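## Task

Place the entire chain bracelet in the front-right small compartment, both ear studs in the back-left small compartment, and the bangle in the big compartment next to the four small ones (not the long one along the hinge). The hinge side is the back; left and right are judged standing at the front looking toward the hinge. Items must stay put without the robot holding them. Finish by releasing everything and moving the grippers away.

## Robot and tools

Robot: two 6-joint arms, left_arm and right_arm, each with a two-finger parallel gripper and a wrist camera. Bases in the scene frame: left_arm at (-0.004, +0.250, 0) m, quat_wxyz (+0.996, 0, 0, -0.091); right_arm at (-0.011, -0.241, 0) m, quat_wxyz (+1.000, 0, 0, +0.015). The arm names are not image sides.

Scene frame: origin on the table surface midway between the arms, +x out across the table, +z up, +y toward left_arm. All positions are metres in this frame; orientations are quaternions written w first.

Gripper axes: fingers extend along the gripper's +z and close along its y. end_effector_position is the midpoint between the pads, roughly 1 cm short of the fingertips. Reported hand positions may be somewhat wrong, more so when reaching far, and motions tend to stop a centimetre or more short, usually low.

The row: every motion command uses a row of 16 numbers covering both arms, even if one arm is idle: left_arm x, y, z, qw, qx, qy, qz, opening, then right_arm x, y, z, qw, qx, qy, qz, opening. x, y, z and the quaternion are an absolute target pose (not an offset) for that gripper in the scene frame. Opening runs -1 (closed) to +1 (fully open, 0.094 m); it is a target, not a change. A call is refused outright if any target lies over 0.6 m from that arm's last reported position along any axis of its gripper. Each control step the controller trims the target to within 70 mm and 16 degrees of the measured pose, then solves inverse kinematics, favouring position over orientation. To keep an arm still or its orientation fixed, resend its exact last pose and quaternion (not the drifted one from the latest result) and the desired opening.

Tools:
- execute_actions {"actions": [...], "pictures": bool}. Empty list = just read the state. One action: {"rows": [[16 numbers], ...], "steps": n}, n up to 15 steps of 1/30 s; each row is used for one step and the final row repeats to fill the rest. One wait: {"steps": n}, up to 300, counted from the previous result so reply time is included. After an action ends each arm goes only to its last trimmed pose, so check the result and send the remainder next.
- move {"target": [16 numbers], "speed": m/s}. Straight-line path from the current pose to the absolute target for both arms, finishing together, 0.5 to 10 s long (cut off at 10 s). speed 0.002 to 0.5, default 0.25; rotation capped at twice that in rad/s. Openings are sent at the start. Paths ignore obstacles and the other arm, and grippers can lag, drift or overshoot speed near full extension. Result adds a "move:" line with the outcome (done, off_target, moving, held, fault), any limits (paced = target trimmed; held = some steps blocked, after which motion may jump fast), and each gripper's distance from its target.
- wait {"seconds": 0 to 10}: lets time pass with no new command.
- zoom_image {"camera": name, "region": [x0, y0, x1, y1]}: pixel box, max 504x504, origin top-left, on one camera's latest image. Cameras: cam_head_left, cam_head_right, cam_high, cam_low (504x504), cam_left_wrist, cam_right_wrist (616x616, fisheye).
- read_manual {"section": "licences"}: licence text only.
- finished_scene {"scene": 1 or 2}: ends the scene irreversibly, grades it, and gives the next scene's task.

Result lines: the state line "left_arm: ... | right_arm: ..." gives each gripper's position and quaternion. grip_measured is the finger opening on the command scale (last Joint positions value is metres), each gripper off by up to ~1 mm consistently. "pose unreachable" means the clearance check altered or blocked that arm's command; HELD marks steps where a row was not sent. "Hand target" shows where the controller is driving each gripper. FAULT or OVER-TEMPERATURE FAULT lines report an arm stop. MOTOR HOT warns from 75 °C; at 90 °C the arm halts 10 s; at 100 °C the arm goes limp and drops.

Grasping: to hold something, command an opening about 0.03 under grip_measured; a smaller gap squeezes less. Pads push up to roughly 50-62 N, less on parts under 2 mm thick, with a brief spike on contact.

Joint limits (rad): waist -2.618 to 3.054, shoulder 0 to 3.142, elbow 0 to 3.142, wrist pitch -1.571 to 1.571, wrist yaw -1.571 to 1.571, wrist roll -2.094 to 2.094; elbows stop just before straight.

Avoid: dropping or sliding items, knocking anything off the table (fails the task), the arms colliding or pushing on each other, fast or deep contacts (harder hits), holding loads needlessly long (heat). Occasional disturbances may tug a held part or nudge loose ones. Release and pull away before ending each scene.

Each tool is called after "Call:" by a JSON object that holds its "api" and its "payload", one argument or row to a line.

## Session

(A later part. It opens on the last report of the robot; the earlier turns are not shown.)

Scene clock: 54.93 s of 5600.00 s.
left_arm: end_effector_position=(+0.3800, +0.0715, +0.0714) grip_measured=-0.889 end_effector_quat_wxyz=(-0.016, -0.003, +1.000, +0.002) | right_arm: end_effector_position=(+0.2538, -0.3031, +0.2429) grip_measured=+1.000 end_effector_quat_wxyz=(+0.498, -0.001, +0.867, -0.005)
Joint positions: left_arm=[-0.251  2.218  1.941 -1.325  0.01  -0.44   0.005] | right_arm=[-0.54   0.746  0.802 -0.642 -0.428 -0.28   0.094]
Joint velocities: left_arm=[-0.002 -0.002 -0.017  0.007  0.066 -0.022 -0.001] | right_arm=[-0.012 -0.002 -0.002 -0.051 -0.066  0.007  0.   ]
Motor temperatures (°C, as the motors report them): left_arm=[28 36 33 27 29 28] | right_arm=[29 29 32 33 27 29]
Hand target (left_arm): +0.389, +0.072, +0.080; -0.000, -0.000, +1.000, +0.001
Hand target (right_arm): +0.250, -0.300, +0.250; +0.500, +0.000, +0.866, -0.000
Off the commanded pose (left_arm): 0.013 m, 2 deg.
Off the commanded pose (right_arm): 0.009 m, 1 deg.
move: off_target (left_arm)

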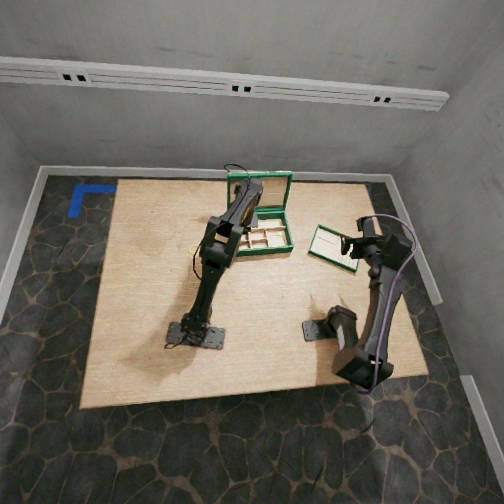

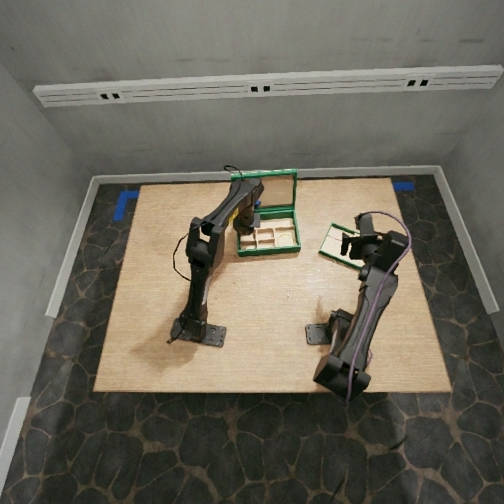

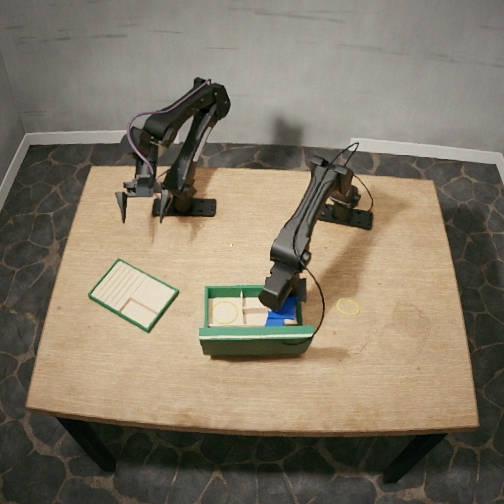

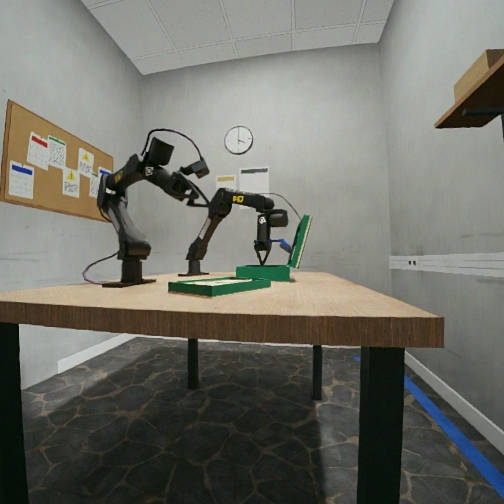

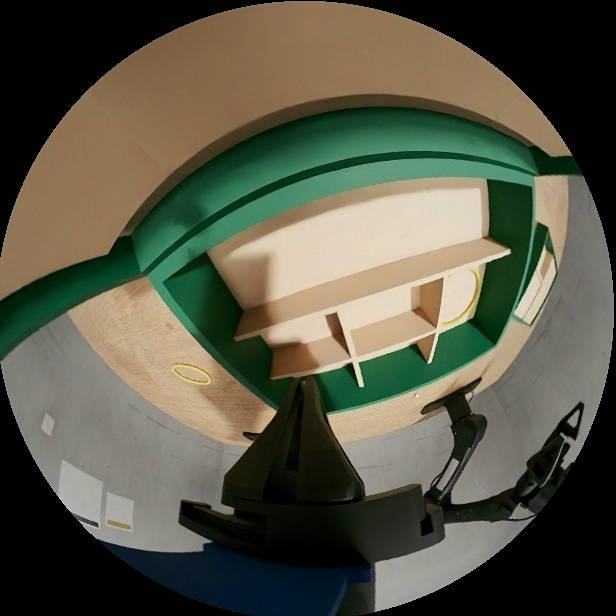

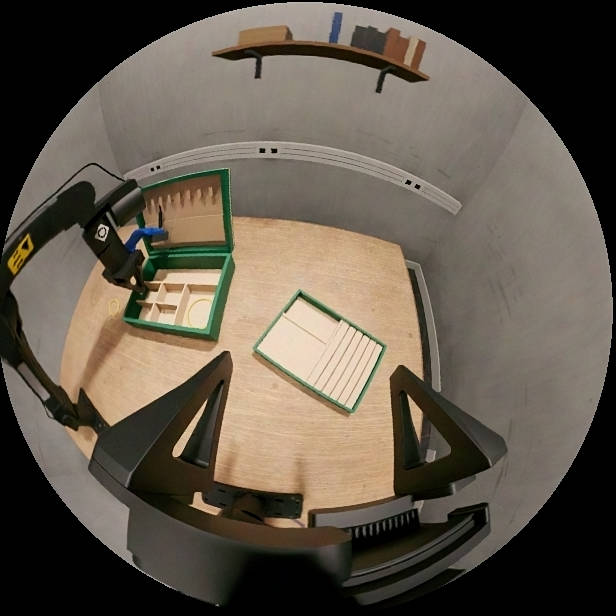

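Call:
{"api": "move", "payload": {
  "target": [0.385,0.07,0.05,0.2,0,0.98,0,-0.9,0.25,-0.3,0.25,0.5,0,0.866,0,1],
  "speed": 0.04
}}

Call:
{"api": "move", "payload": {
  "target": [0.385,0.07,0.05,0.2,0,0.98,0,-0.6,0.25,-0.3,0.25,0.5,0,0.866,0,1],
  "speed": 0.04
}}

Call:
{"api": "move", "payload": {
  "target": [0.3,0.05,0.13,0,0,1,0,-0.5,0.25,-0.3,0.25,0.5,0,0.866,0,1],
  "speed": 0.12
}}

Call:
{"api": "move", "payload": {
  "target": [0.135,-0.085,0.035,0,0,1,0,-0.5,0.25,-0.3,0.25,0.5,0,0.866,0,1],
  "speed": 0.15
}}

Scene clock: 62.30 s of 5600.00 s.
left_arm: end_effector_position=(+0.3826, +0.0722, +0.0394) grip_measured=-0.889 end_effector_quat_wxyz=(+0.176, +0.002, +0.984, +0.005) | right_arm: end_effector_position=(+0.2538, -0.3031, +0.2429) grip_measured=+1.000 end_effector_quat_wxyz=(+0.498, -0.001, +0.867, -0.005)
Joint positions: left_arm=[-0.326  1.938  1.326 -0.651 -0.178 -0.476  0.005] | right_arm=[-0.54   0.746  0.802 -0.642 -0.428 -0.28   0.094]
Joint velocities: left_arm=[-0.007  0.002 -0.007  0.022 -0.037 -0.095  0.   ] | right_arm=[-0.007  0.002 -0.007 -0.037 -0.037 -0.066  0.   ]
Motor temperatures (°C, as the motors report them): left_arm=[28 38 33 27 29 28] | right_arm=[29 29 32 34 27 29]
Hand target (left_arm): +0.385, +0.070, +0.050; +0.199, -0.002, +0.980, +0.002
Hand target (right_arm): +0.250, -0.300, +0.250; +0.500, +0.000, +0.866, -0.000
Off the commanded pose (left_arm): 0.011 m, 3 deg.
Off the commanded pose (right_arm): 0.009 m, 1 deg.
move: off_target (left_arm)

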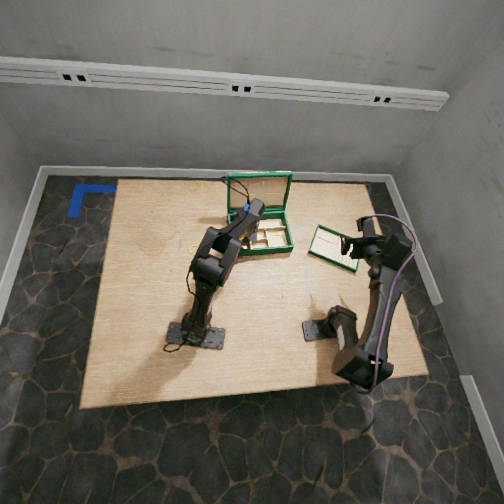

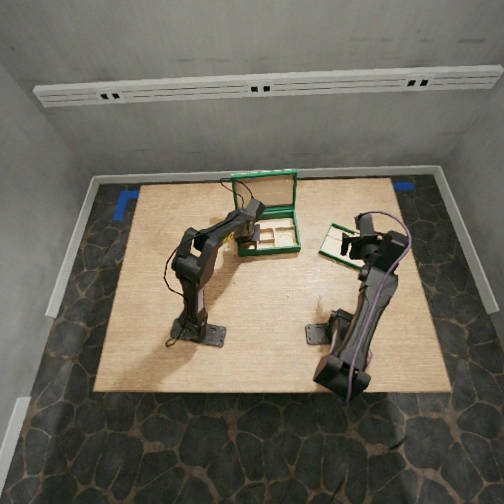

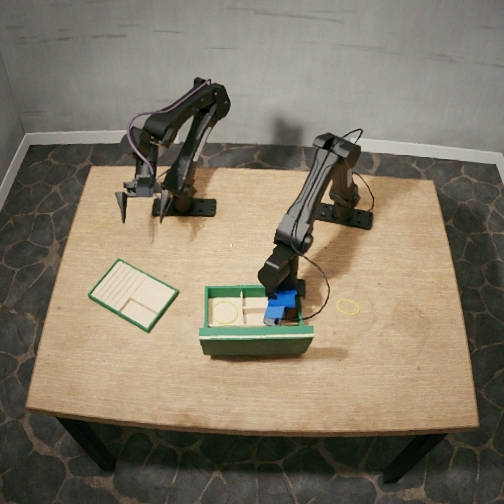

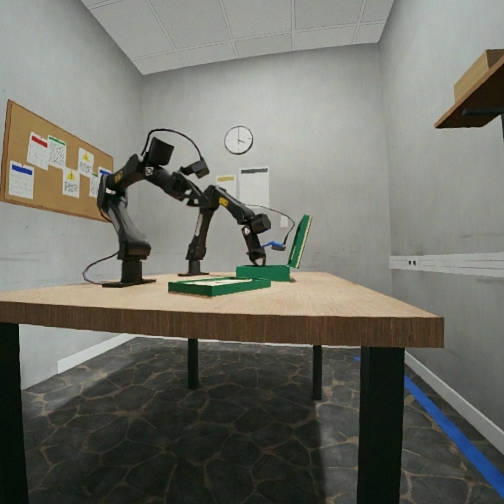

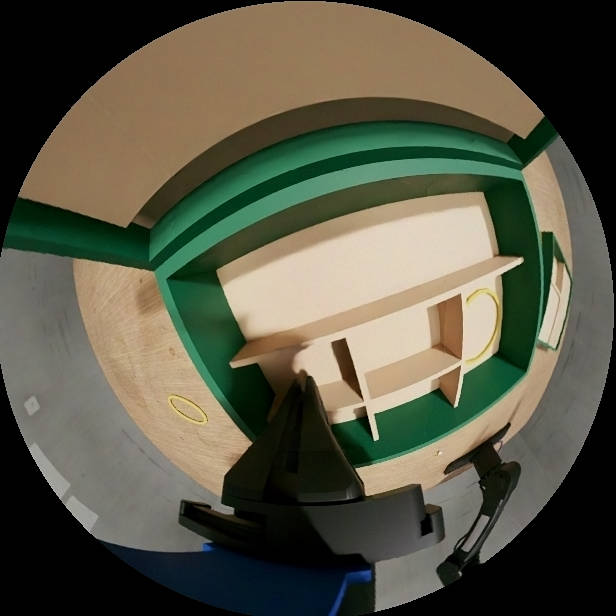

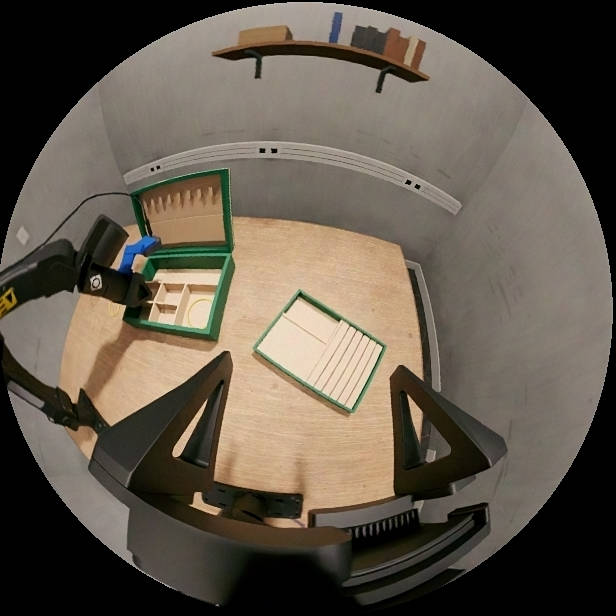

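Scene clock: 63.17 s of 5600.00 s.
left_arm: end_effector_position=(+0.3843, +0.0713, +0.0400) grip_measured=-0.601 end_effector_quat_wxyz=(+0.180, +0.002, +0.984, +0.003) | right_arm: end_effector_position=(+0.2538, -0.3031, +0.2429) grip_measured=+1.000 end_effector_quat_wxyz=(+0.498, -0.001, +0.867, -0.005)
Joint positions: left_arm=[-0.326  1.938  1.326 -0.643 -0.178 -0.476  0.019] | right_arm=[-0.54   0.746  0.802 -0.642 -0.428 -0.28   0.094]
Joint velocities: left_arm=[-0.007  0.017  0.012  0.051 -0.007 -0.022 -0.001] | right_arm=[-0.002 -0.017  0.007  0.051  0.022 -0.051  0.   ]
Motor temperatures (°C, as the motors report them): left_arm=[28 38 33 27 29 28] | right_arm=[29 29 32 34 27 29]
Hand target (left_arm): +0.385, +0.070, +0.050; +0.199, -0.000, +0.980, +0.000
Hand target (right_arm): +0.250, -0.300, +0.250; +0.500, +0.000, +0.866, -0.000
Off the commanded pose (left_arm): 0.010 m, 2 deg.
Off the commanded pose (right_arm): 0.009 m, 1 deg.
move: done

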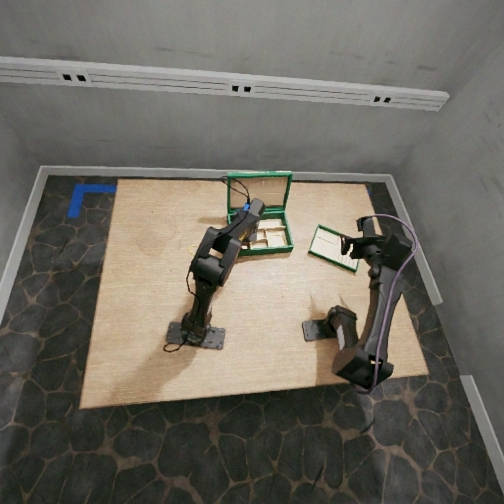

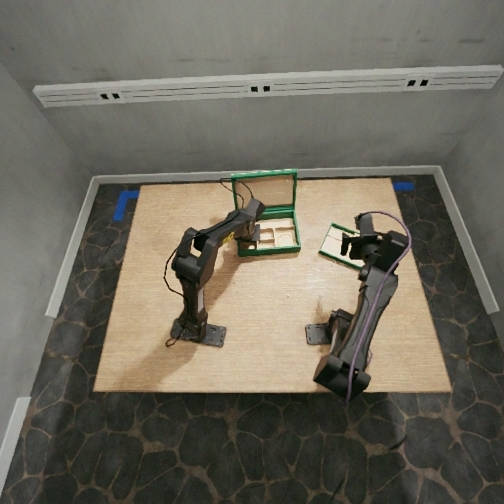

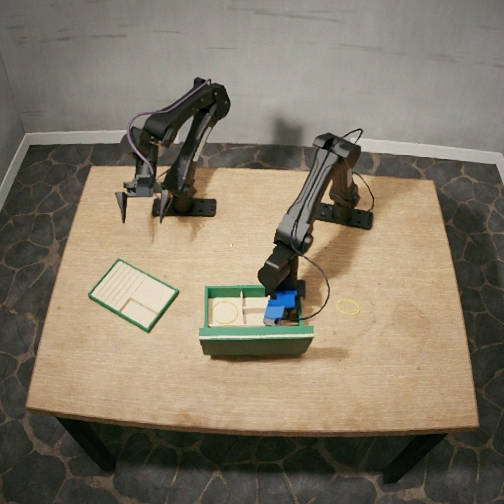

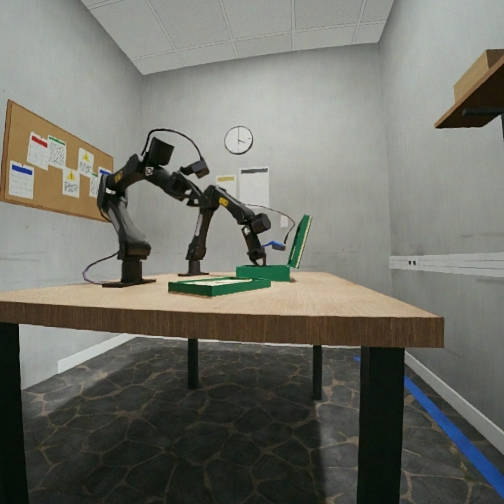

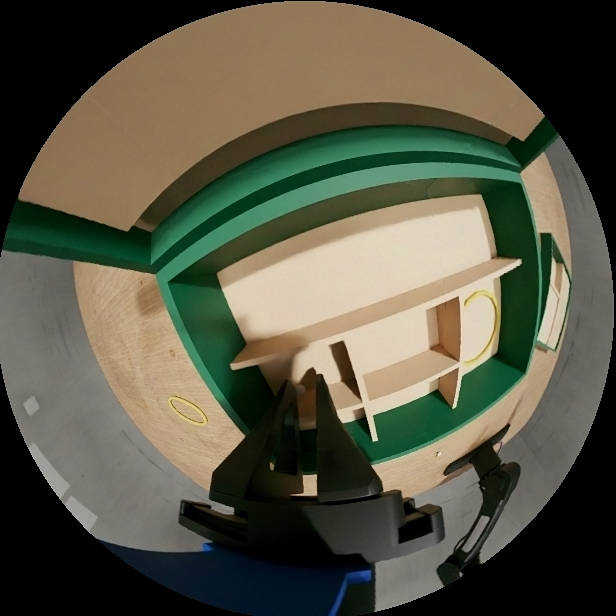

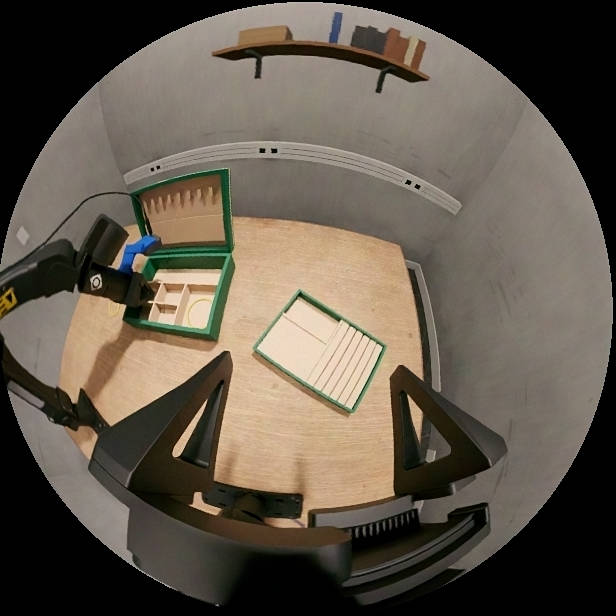

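Scene clock: 65.27 s of 5600.00 s.
left_arm: end_effector_position=(+0.2952, +0.0577, +0.1151) grip_measured=-0.501 end_effector_quat_wxyz=(-0.018, +0.002, +1.000, +0.014) | right_arm: end_effector_position=(+0.2538, -0.3031, +0.2429) grip_measured=+1.000 end_effector_quat_wxyz=(+0.498, -0.001, +0.867, -0.005)
Joint positions: left_arm=[-0.395  1.938  1.691 -1.369 -0.004 -0.573  0.023] | right_arm=[-0.54   0.746  0.802 -0.642 -0.428 -0.28   0.094]
Joint velocities: left_arm=[-0.017  0.002  0.002 -0.051  0.007 -0.007  0.   ] | right_arm=[-0.002  0.007 -0.002 -0.037 -0.037  0.037  0.   ]
Motor temperatures (°C, as the motors report them): left_arm=[28 38 33 27 29 28] | right_arm=[29 29 32 34 27 29]
Hand target (left_arm): +0.299, +0.050, +0.130; +0.000, +0.002, +1.000, -0.002
Hand target (right_arm): +0.250, -0.300, +0.250; +0.500, +0.000, +0.866, -0.000
Off the commanded pose (left_arm): 0.017 m, 3 deg.
Off the commanded pose (right_arm): 0.009 m, 1 deg.
move: off_target (left_arm)

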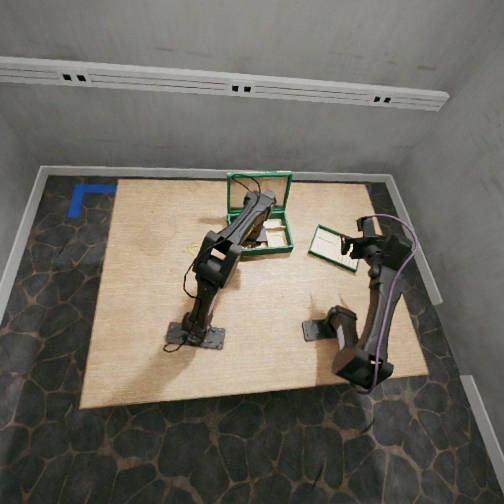

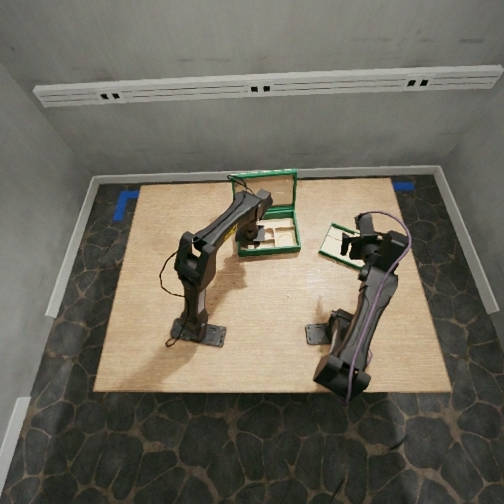

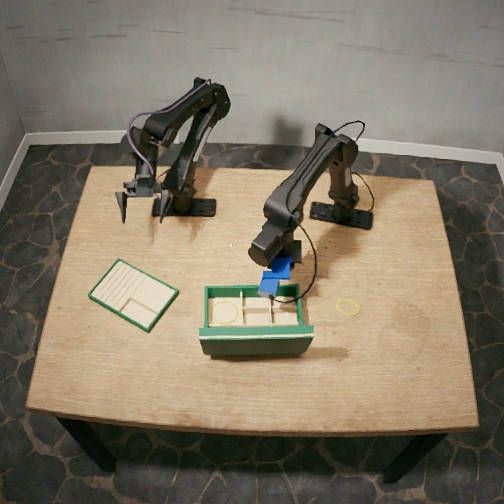

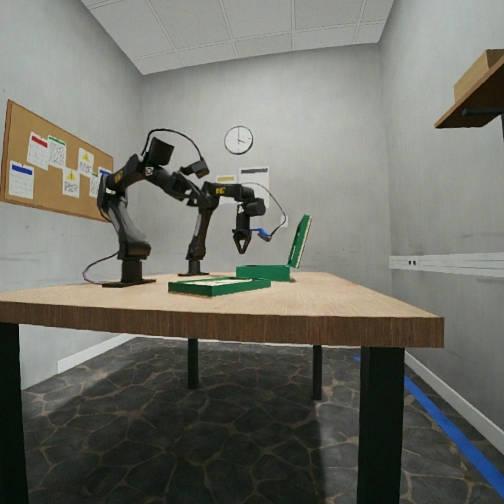

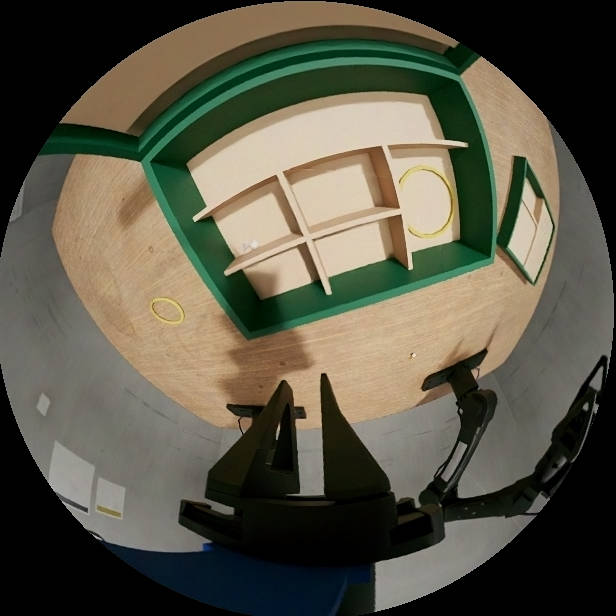

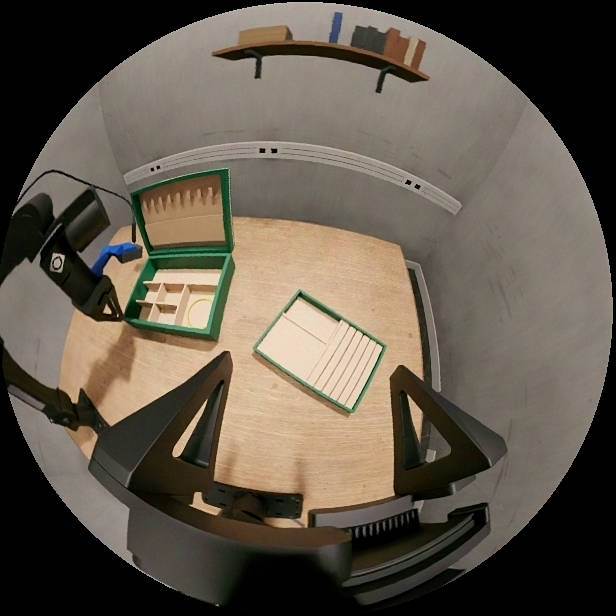

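Scene clock: 67.30 s of 5600.00 s.
left_arm: end_effector_position=(+0.1352, -0.0875, +0.0368) grip_measured=-0.501 end_effector_quat_wxyz=(-0.005, +0.006, +1.000, -0.001) | right_arm: end_effector_position=(+0.2538, -0.3031, +0.2429) grip_measured=+1.000 end_effector_quat_wxyz=(+0.498, -0.001, +0.867, -0.005)
Joint positions: left_arm=[-0.996  1.981  1.437 -1.029  0.009 -1.167  0.023] | right_arm=[-0.54   0.746  0.802 -0.642 -0.428 -0.28   0.094]
Joint velocities: left_arm=[-0.012 -0.002  0.022 -0.007  0.051 -0.007  0.   ] | right_arm=[-0.012  0.002  0.007 -0.007  0.022 -0.022  0.   ]
Motor temperatures (°C, as the motors report them): left_arm=[28 38 33 27 29 28] | right_arm=[29 29 32 34 27 29]
Hand target (left_arm): +0.137, -0.088, +0.035; +0.001, -0.000, +1.000, -0.002
Hand target (right_arm): +0.250, -0.300, +0.250; +0.500, +0.000, +0.866, -0.000
Off the commanded pose (left_arm): 0.003 m, 1 deg.
Off the commanded pose (right_arm): 0.009 m, 1 deg.
move: done

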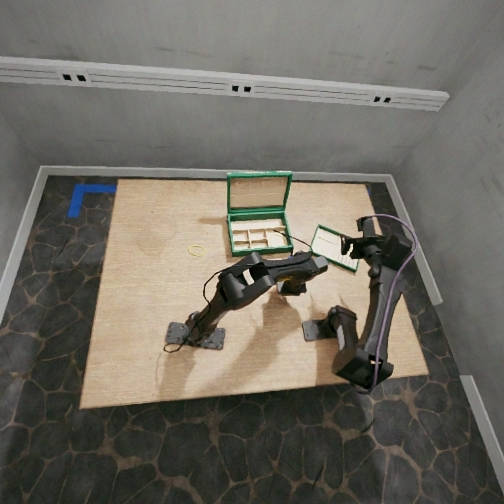

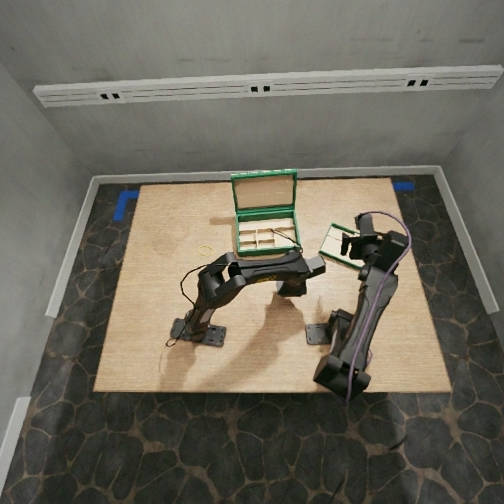

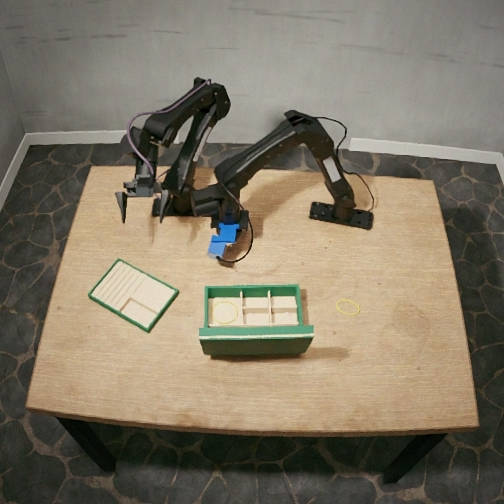

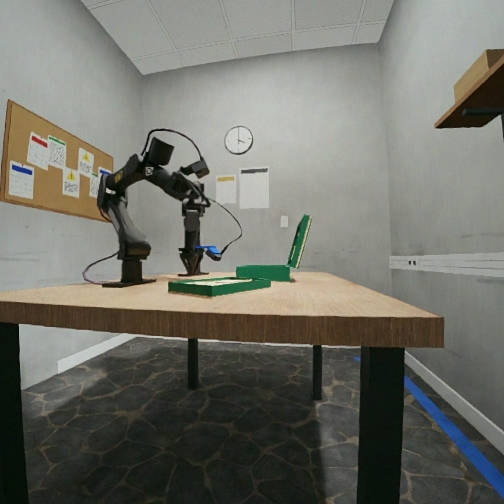

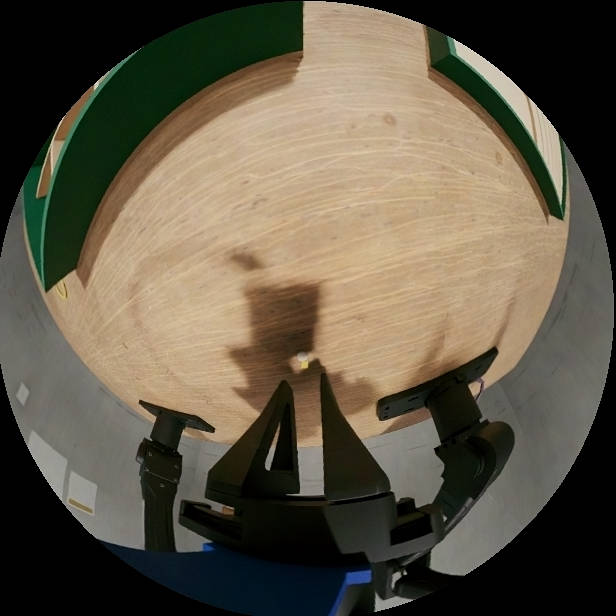

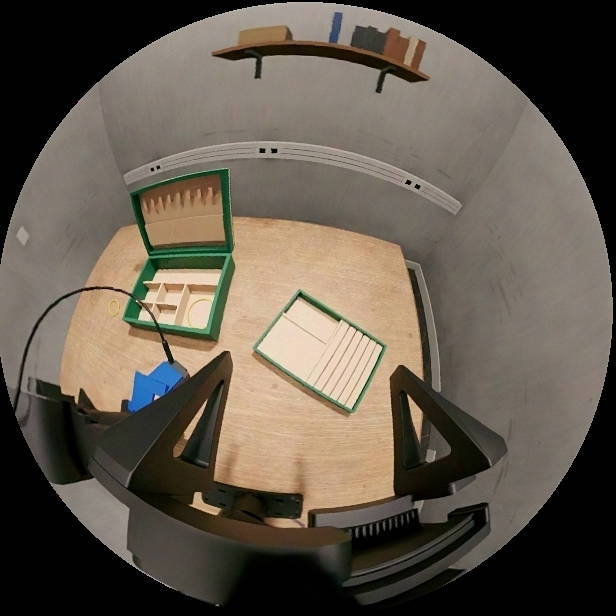

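Call:
{"api": "move", "payload": {
  "target": [0.146,-0.086,0.009,0,0,1,0,-0.5,0.25,-0.3,0.25,0.5,0,0.866,0,1],
  "speed": 0.04
}}

Call:
{"api": "move", "payload": {
  "target": [0.146,-0.086,0.009,0,0,1,0,-0.92,0.25,-0.3,0.25,0.5,0,0.866,0,1],
  "speed": 0.04
}}

Call:
{"api": "move", "payload": {
  "target": [0.3,0.05,0.13,0.2,0,0.98,0,-0.92,0.25,-0.3,0.25,0.5,0,0.866,0,1],
  "speed": 0.15
}}

Scene clock: 69.67 s of 5600.00 s.
left_arm: end_effector_position=(+0.1423, -0.0900, +0.0143) grip_measured=-0.501 end_effector_quat_wxyz=(-0.003, -0.000, +1.000, -0.004) | right_arm: end_effector_position=(+0.2538, -0.3031, +0.2429) grip_measured=+1.000 end_effector_quat_wxyz=(+0.498, -0.001, +0.867, -0.005)
Joint positions: left_arm=[-0.981  2.021  1.401 -0.946  0.009 -1.164  0.023] | right_arm=[-0.54   0.746  0.802 -0.642 -0.428 -0.28   0.094]
Joint velocities: left_arm=[-0.017  0.002 -0.037  0.022 -0.022  0.022 -0.001] | right_arm=[ 0.007 -0.012 -0.002 -0.022 -0.007  0.022  0.   ]
Motor temperatures (°C, as the motors report them): left_arm=[28 38 33 27 29 28] | right_arm=[29 29 32 34 27 29]
Hand target (left_arm): +0.146, -0.086, +0.009; -0.000, -0.000, +1.000, +0.001
Hand target (right_arm): +0.250, -0.300, +0.250; +0.500, +0.000, +0.866, -0.000
Off the commanded pose (left_arm): 0.008 m, 1 deg.
Off the commanded pose (right_arm): 0.009 m, 1 deg.
move: done

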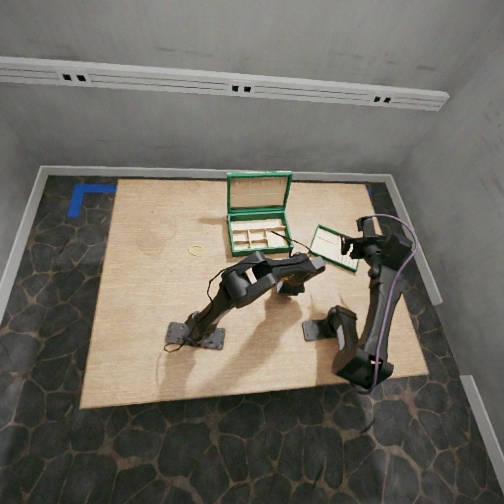

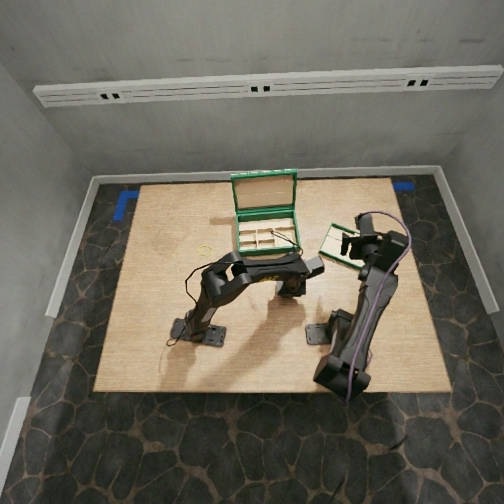

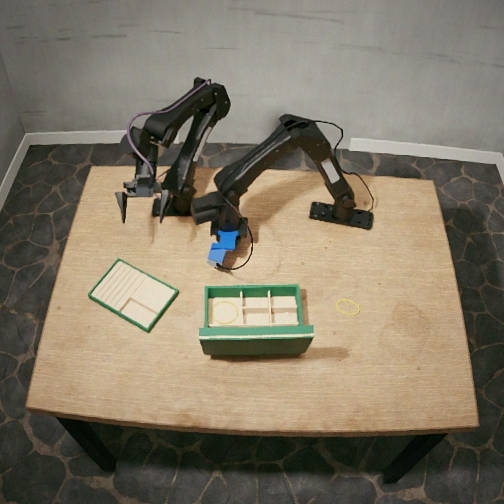

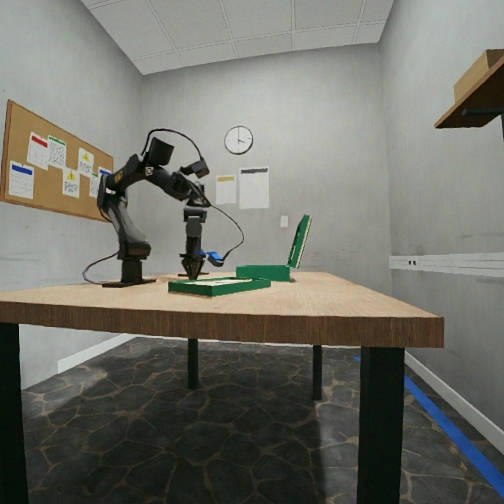

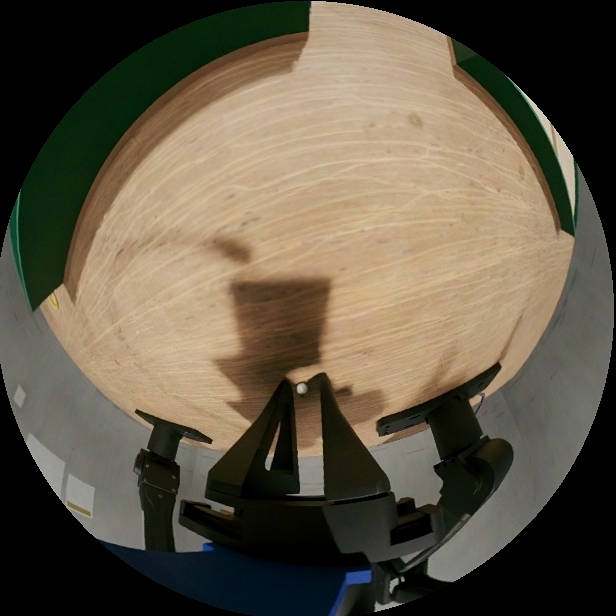

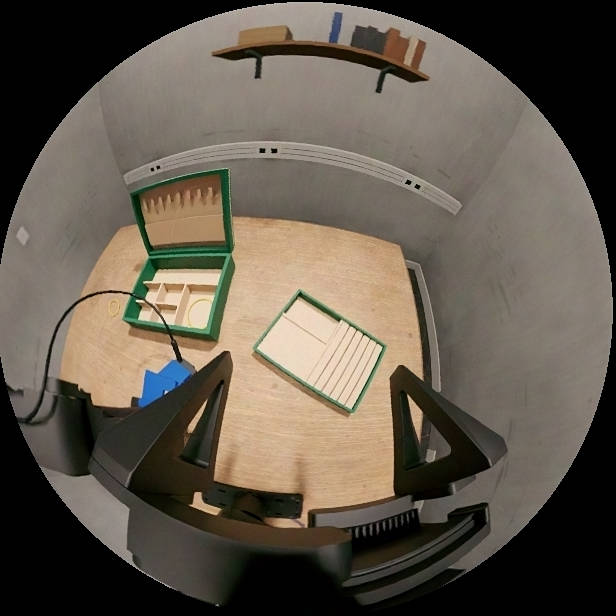

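Scene clock: 70.37 s of 5600.00 s.
left_arm: end_effector_position=(+0.1424, -0.0902, +0.0143) grip_measured=-0.911 end_effector_quat_wxyz=(-0.003, -0.000, +1.000, -0.005) | right_arm: end_effector_position=(+0.2538, -0.3031, +0.2429) grip_measured=+1.000 end_effector_quat_wxyz=(+0.498, -0.001, +0.867, -0.005)
Joint positions: left_arm=[-0.981  2.021  1.401 -0.945  0.009 -1.164  0.004] | right_arm=[-0.54   0.746  0.802 -0.642 -0.428 -0.28   0.094]
Joint velocities: left_arm=[-0.012 -0.012 -0.007 -0.037 -0.007 -0.022 -0.001] | right_arm=[-0.007 -0.017  0.007 -0.007 -0.022 -0.037  0.   ]
Motor temperatures (°C, as the motors report them): left_arm=[28 37 33 27 29 28] | right_arm=[29 29 32 34 27 29]
Hand target (left_arm): +0.146, -0.086, +0.009; -0.000, -0.000, +1.000, +0.000
Hand target (right_arm): +0.250, -0.300, +0.250; +0.500, +0.000, +0.866, -0.000
Off the commanded pose (left_arm): 0.008 m, 1 deg.
Off the commanded pose (right_arm): 0.009 m, 1 deg.
move: done

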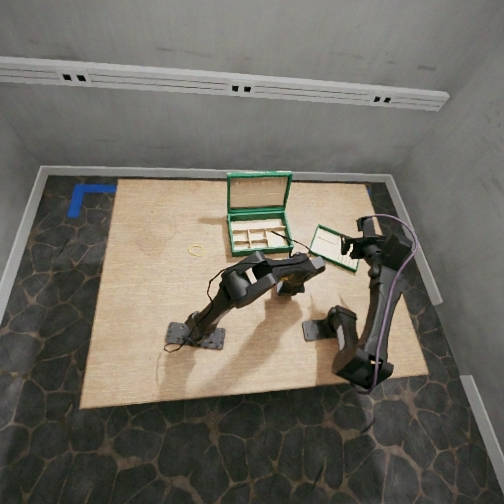

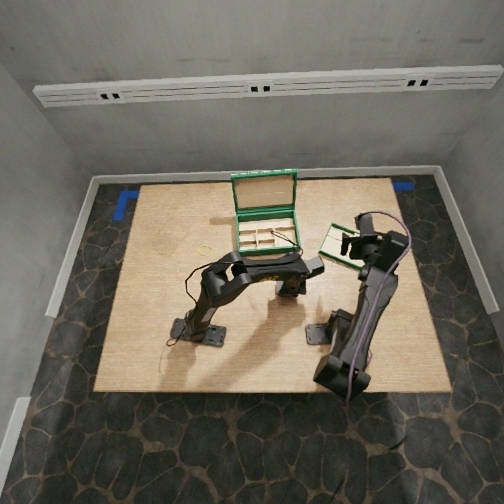

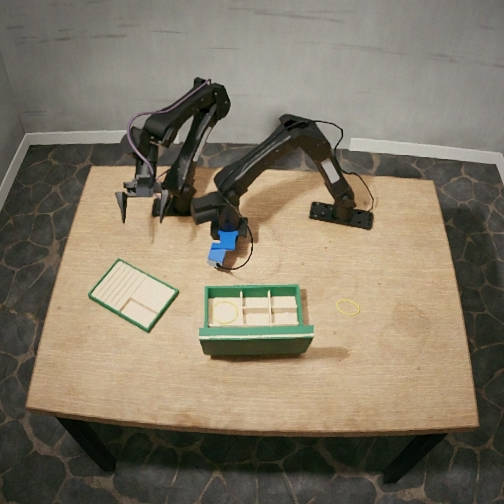

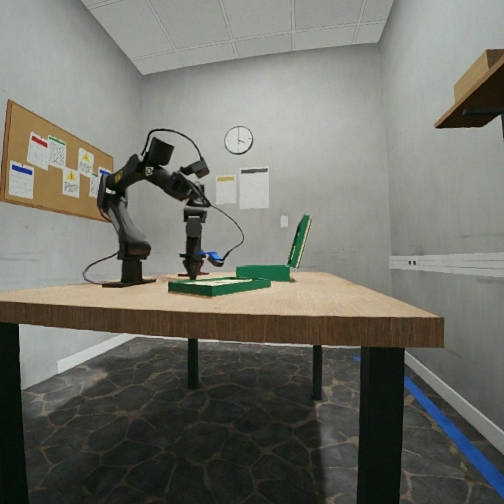

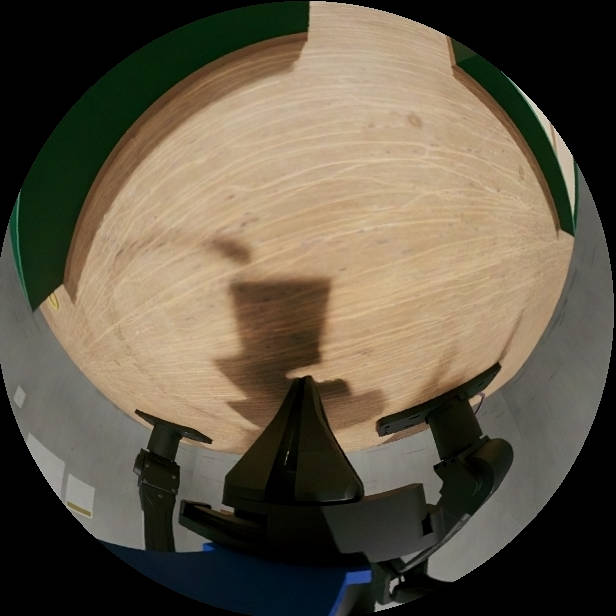

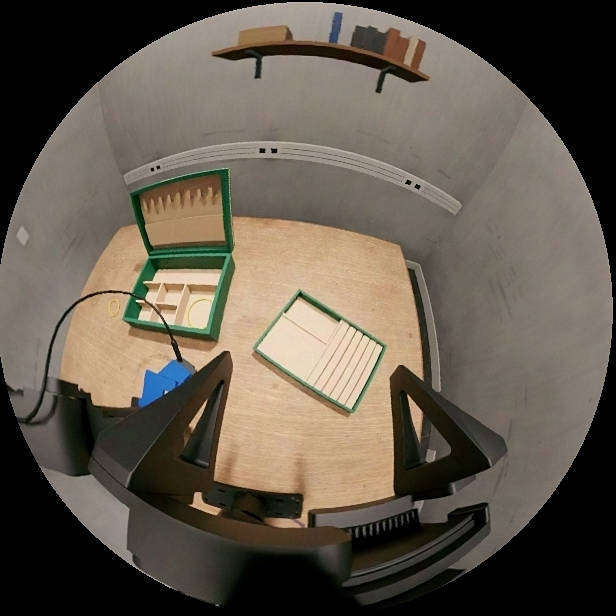

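Scene clock: 72.47 s of 5600.00 s.
left_arm: end_effector_position=(+0.2935, +0.0497, +0.1224) grip_measured=-0.911 end_effector_quat_wxyz=(+0.179, +0.000, +0.984, +0.007) | right_arm: end_effector_position=(+0.2538, -0.3031, +0.2429) grip_measured=+1.000 end_effector_quat_wxyz=(+0.498, -0.001, +0.867, -0.005)
Joint positions: left_arm=[-0.534  1.649  1.311 -0.965 -0.244 -0.683  0.004] | right_arm=[-0.54   0.746  0.802 -0.642 -0.428 -0.28   0.094]
Joint velocities: left_arm=[ 0.017 -0.002 -0.002  0.022 -0.066  0.037 -0.001] | right_arm=[-0.007  0.002 -0.012 -0.051 -0.066  0.007  0.   ]
Motor temperatures (°C, as the motors report them): left_arm=[28 38 33 27 29 28] | right_arm=[29 29 32 34 27 29]
Hand target (left_arm): +0.298, +0.053, +0.131; +0.199, -0.001, +0.980, +0.004
Hand target (right_arm): +0.250, -0.300, +0.250; +0.500, +0.000, +0.866, -0.000
Off the commanded pose (left_arm): 0.010 m, 3 deg.
Off the commanded pose (right_arm): 0.009 m, 1 deg.
move: off_target (left_arm)

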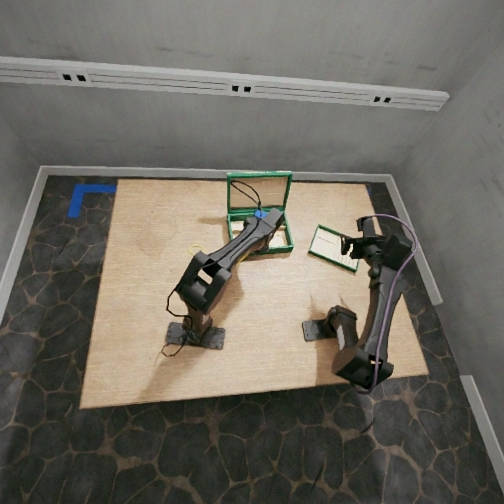

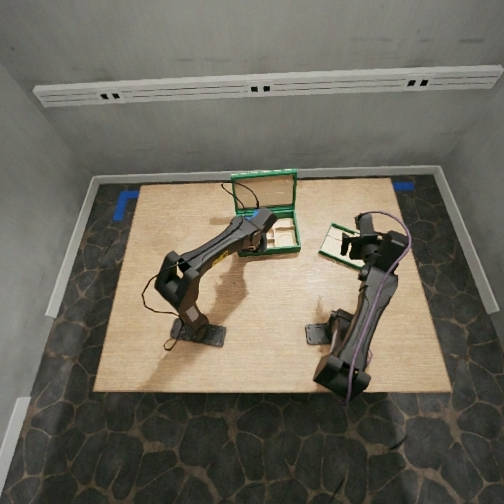

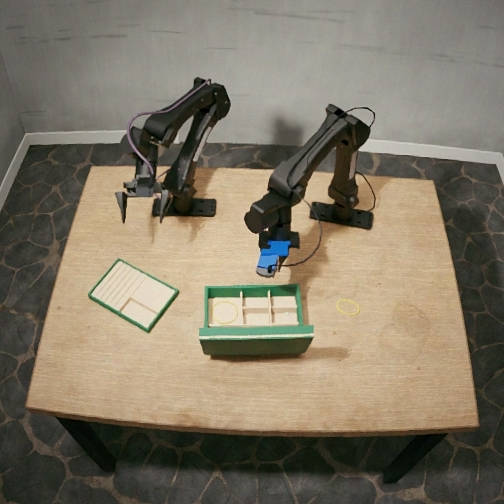

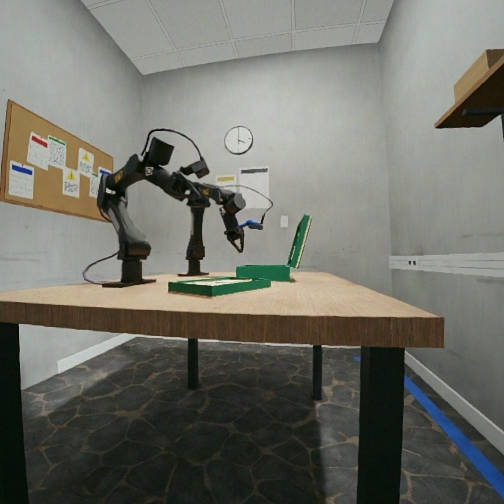

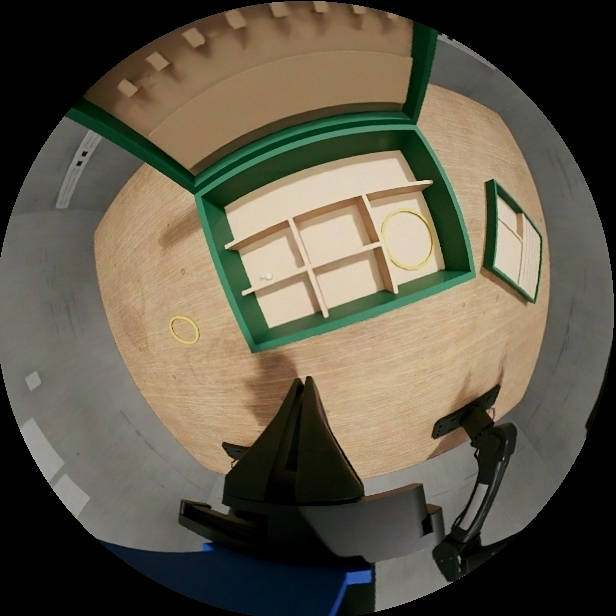

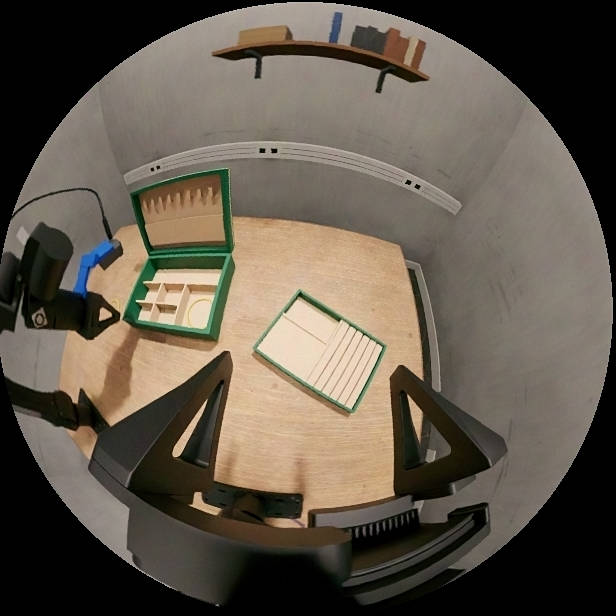

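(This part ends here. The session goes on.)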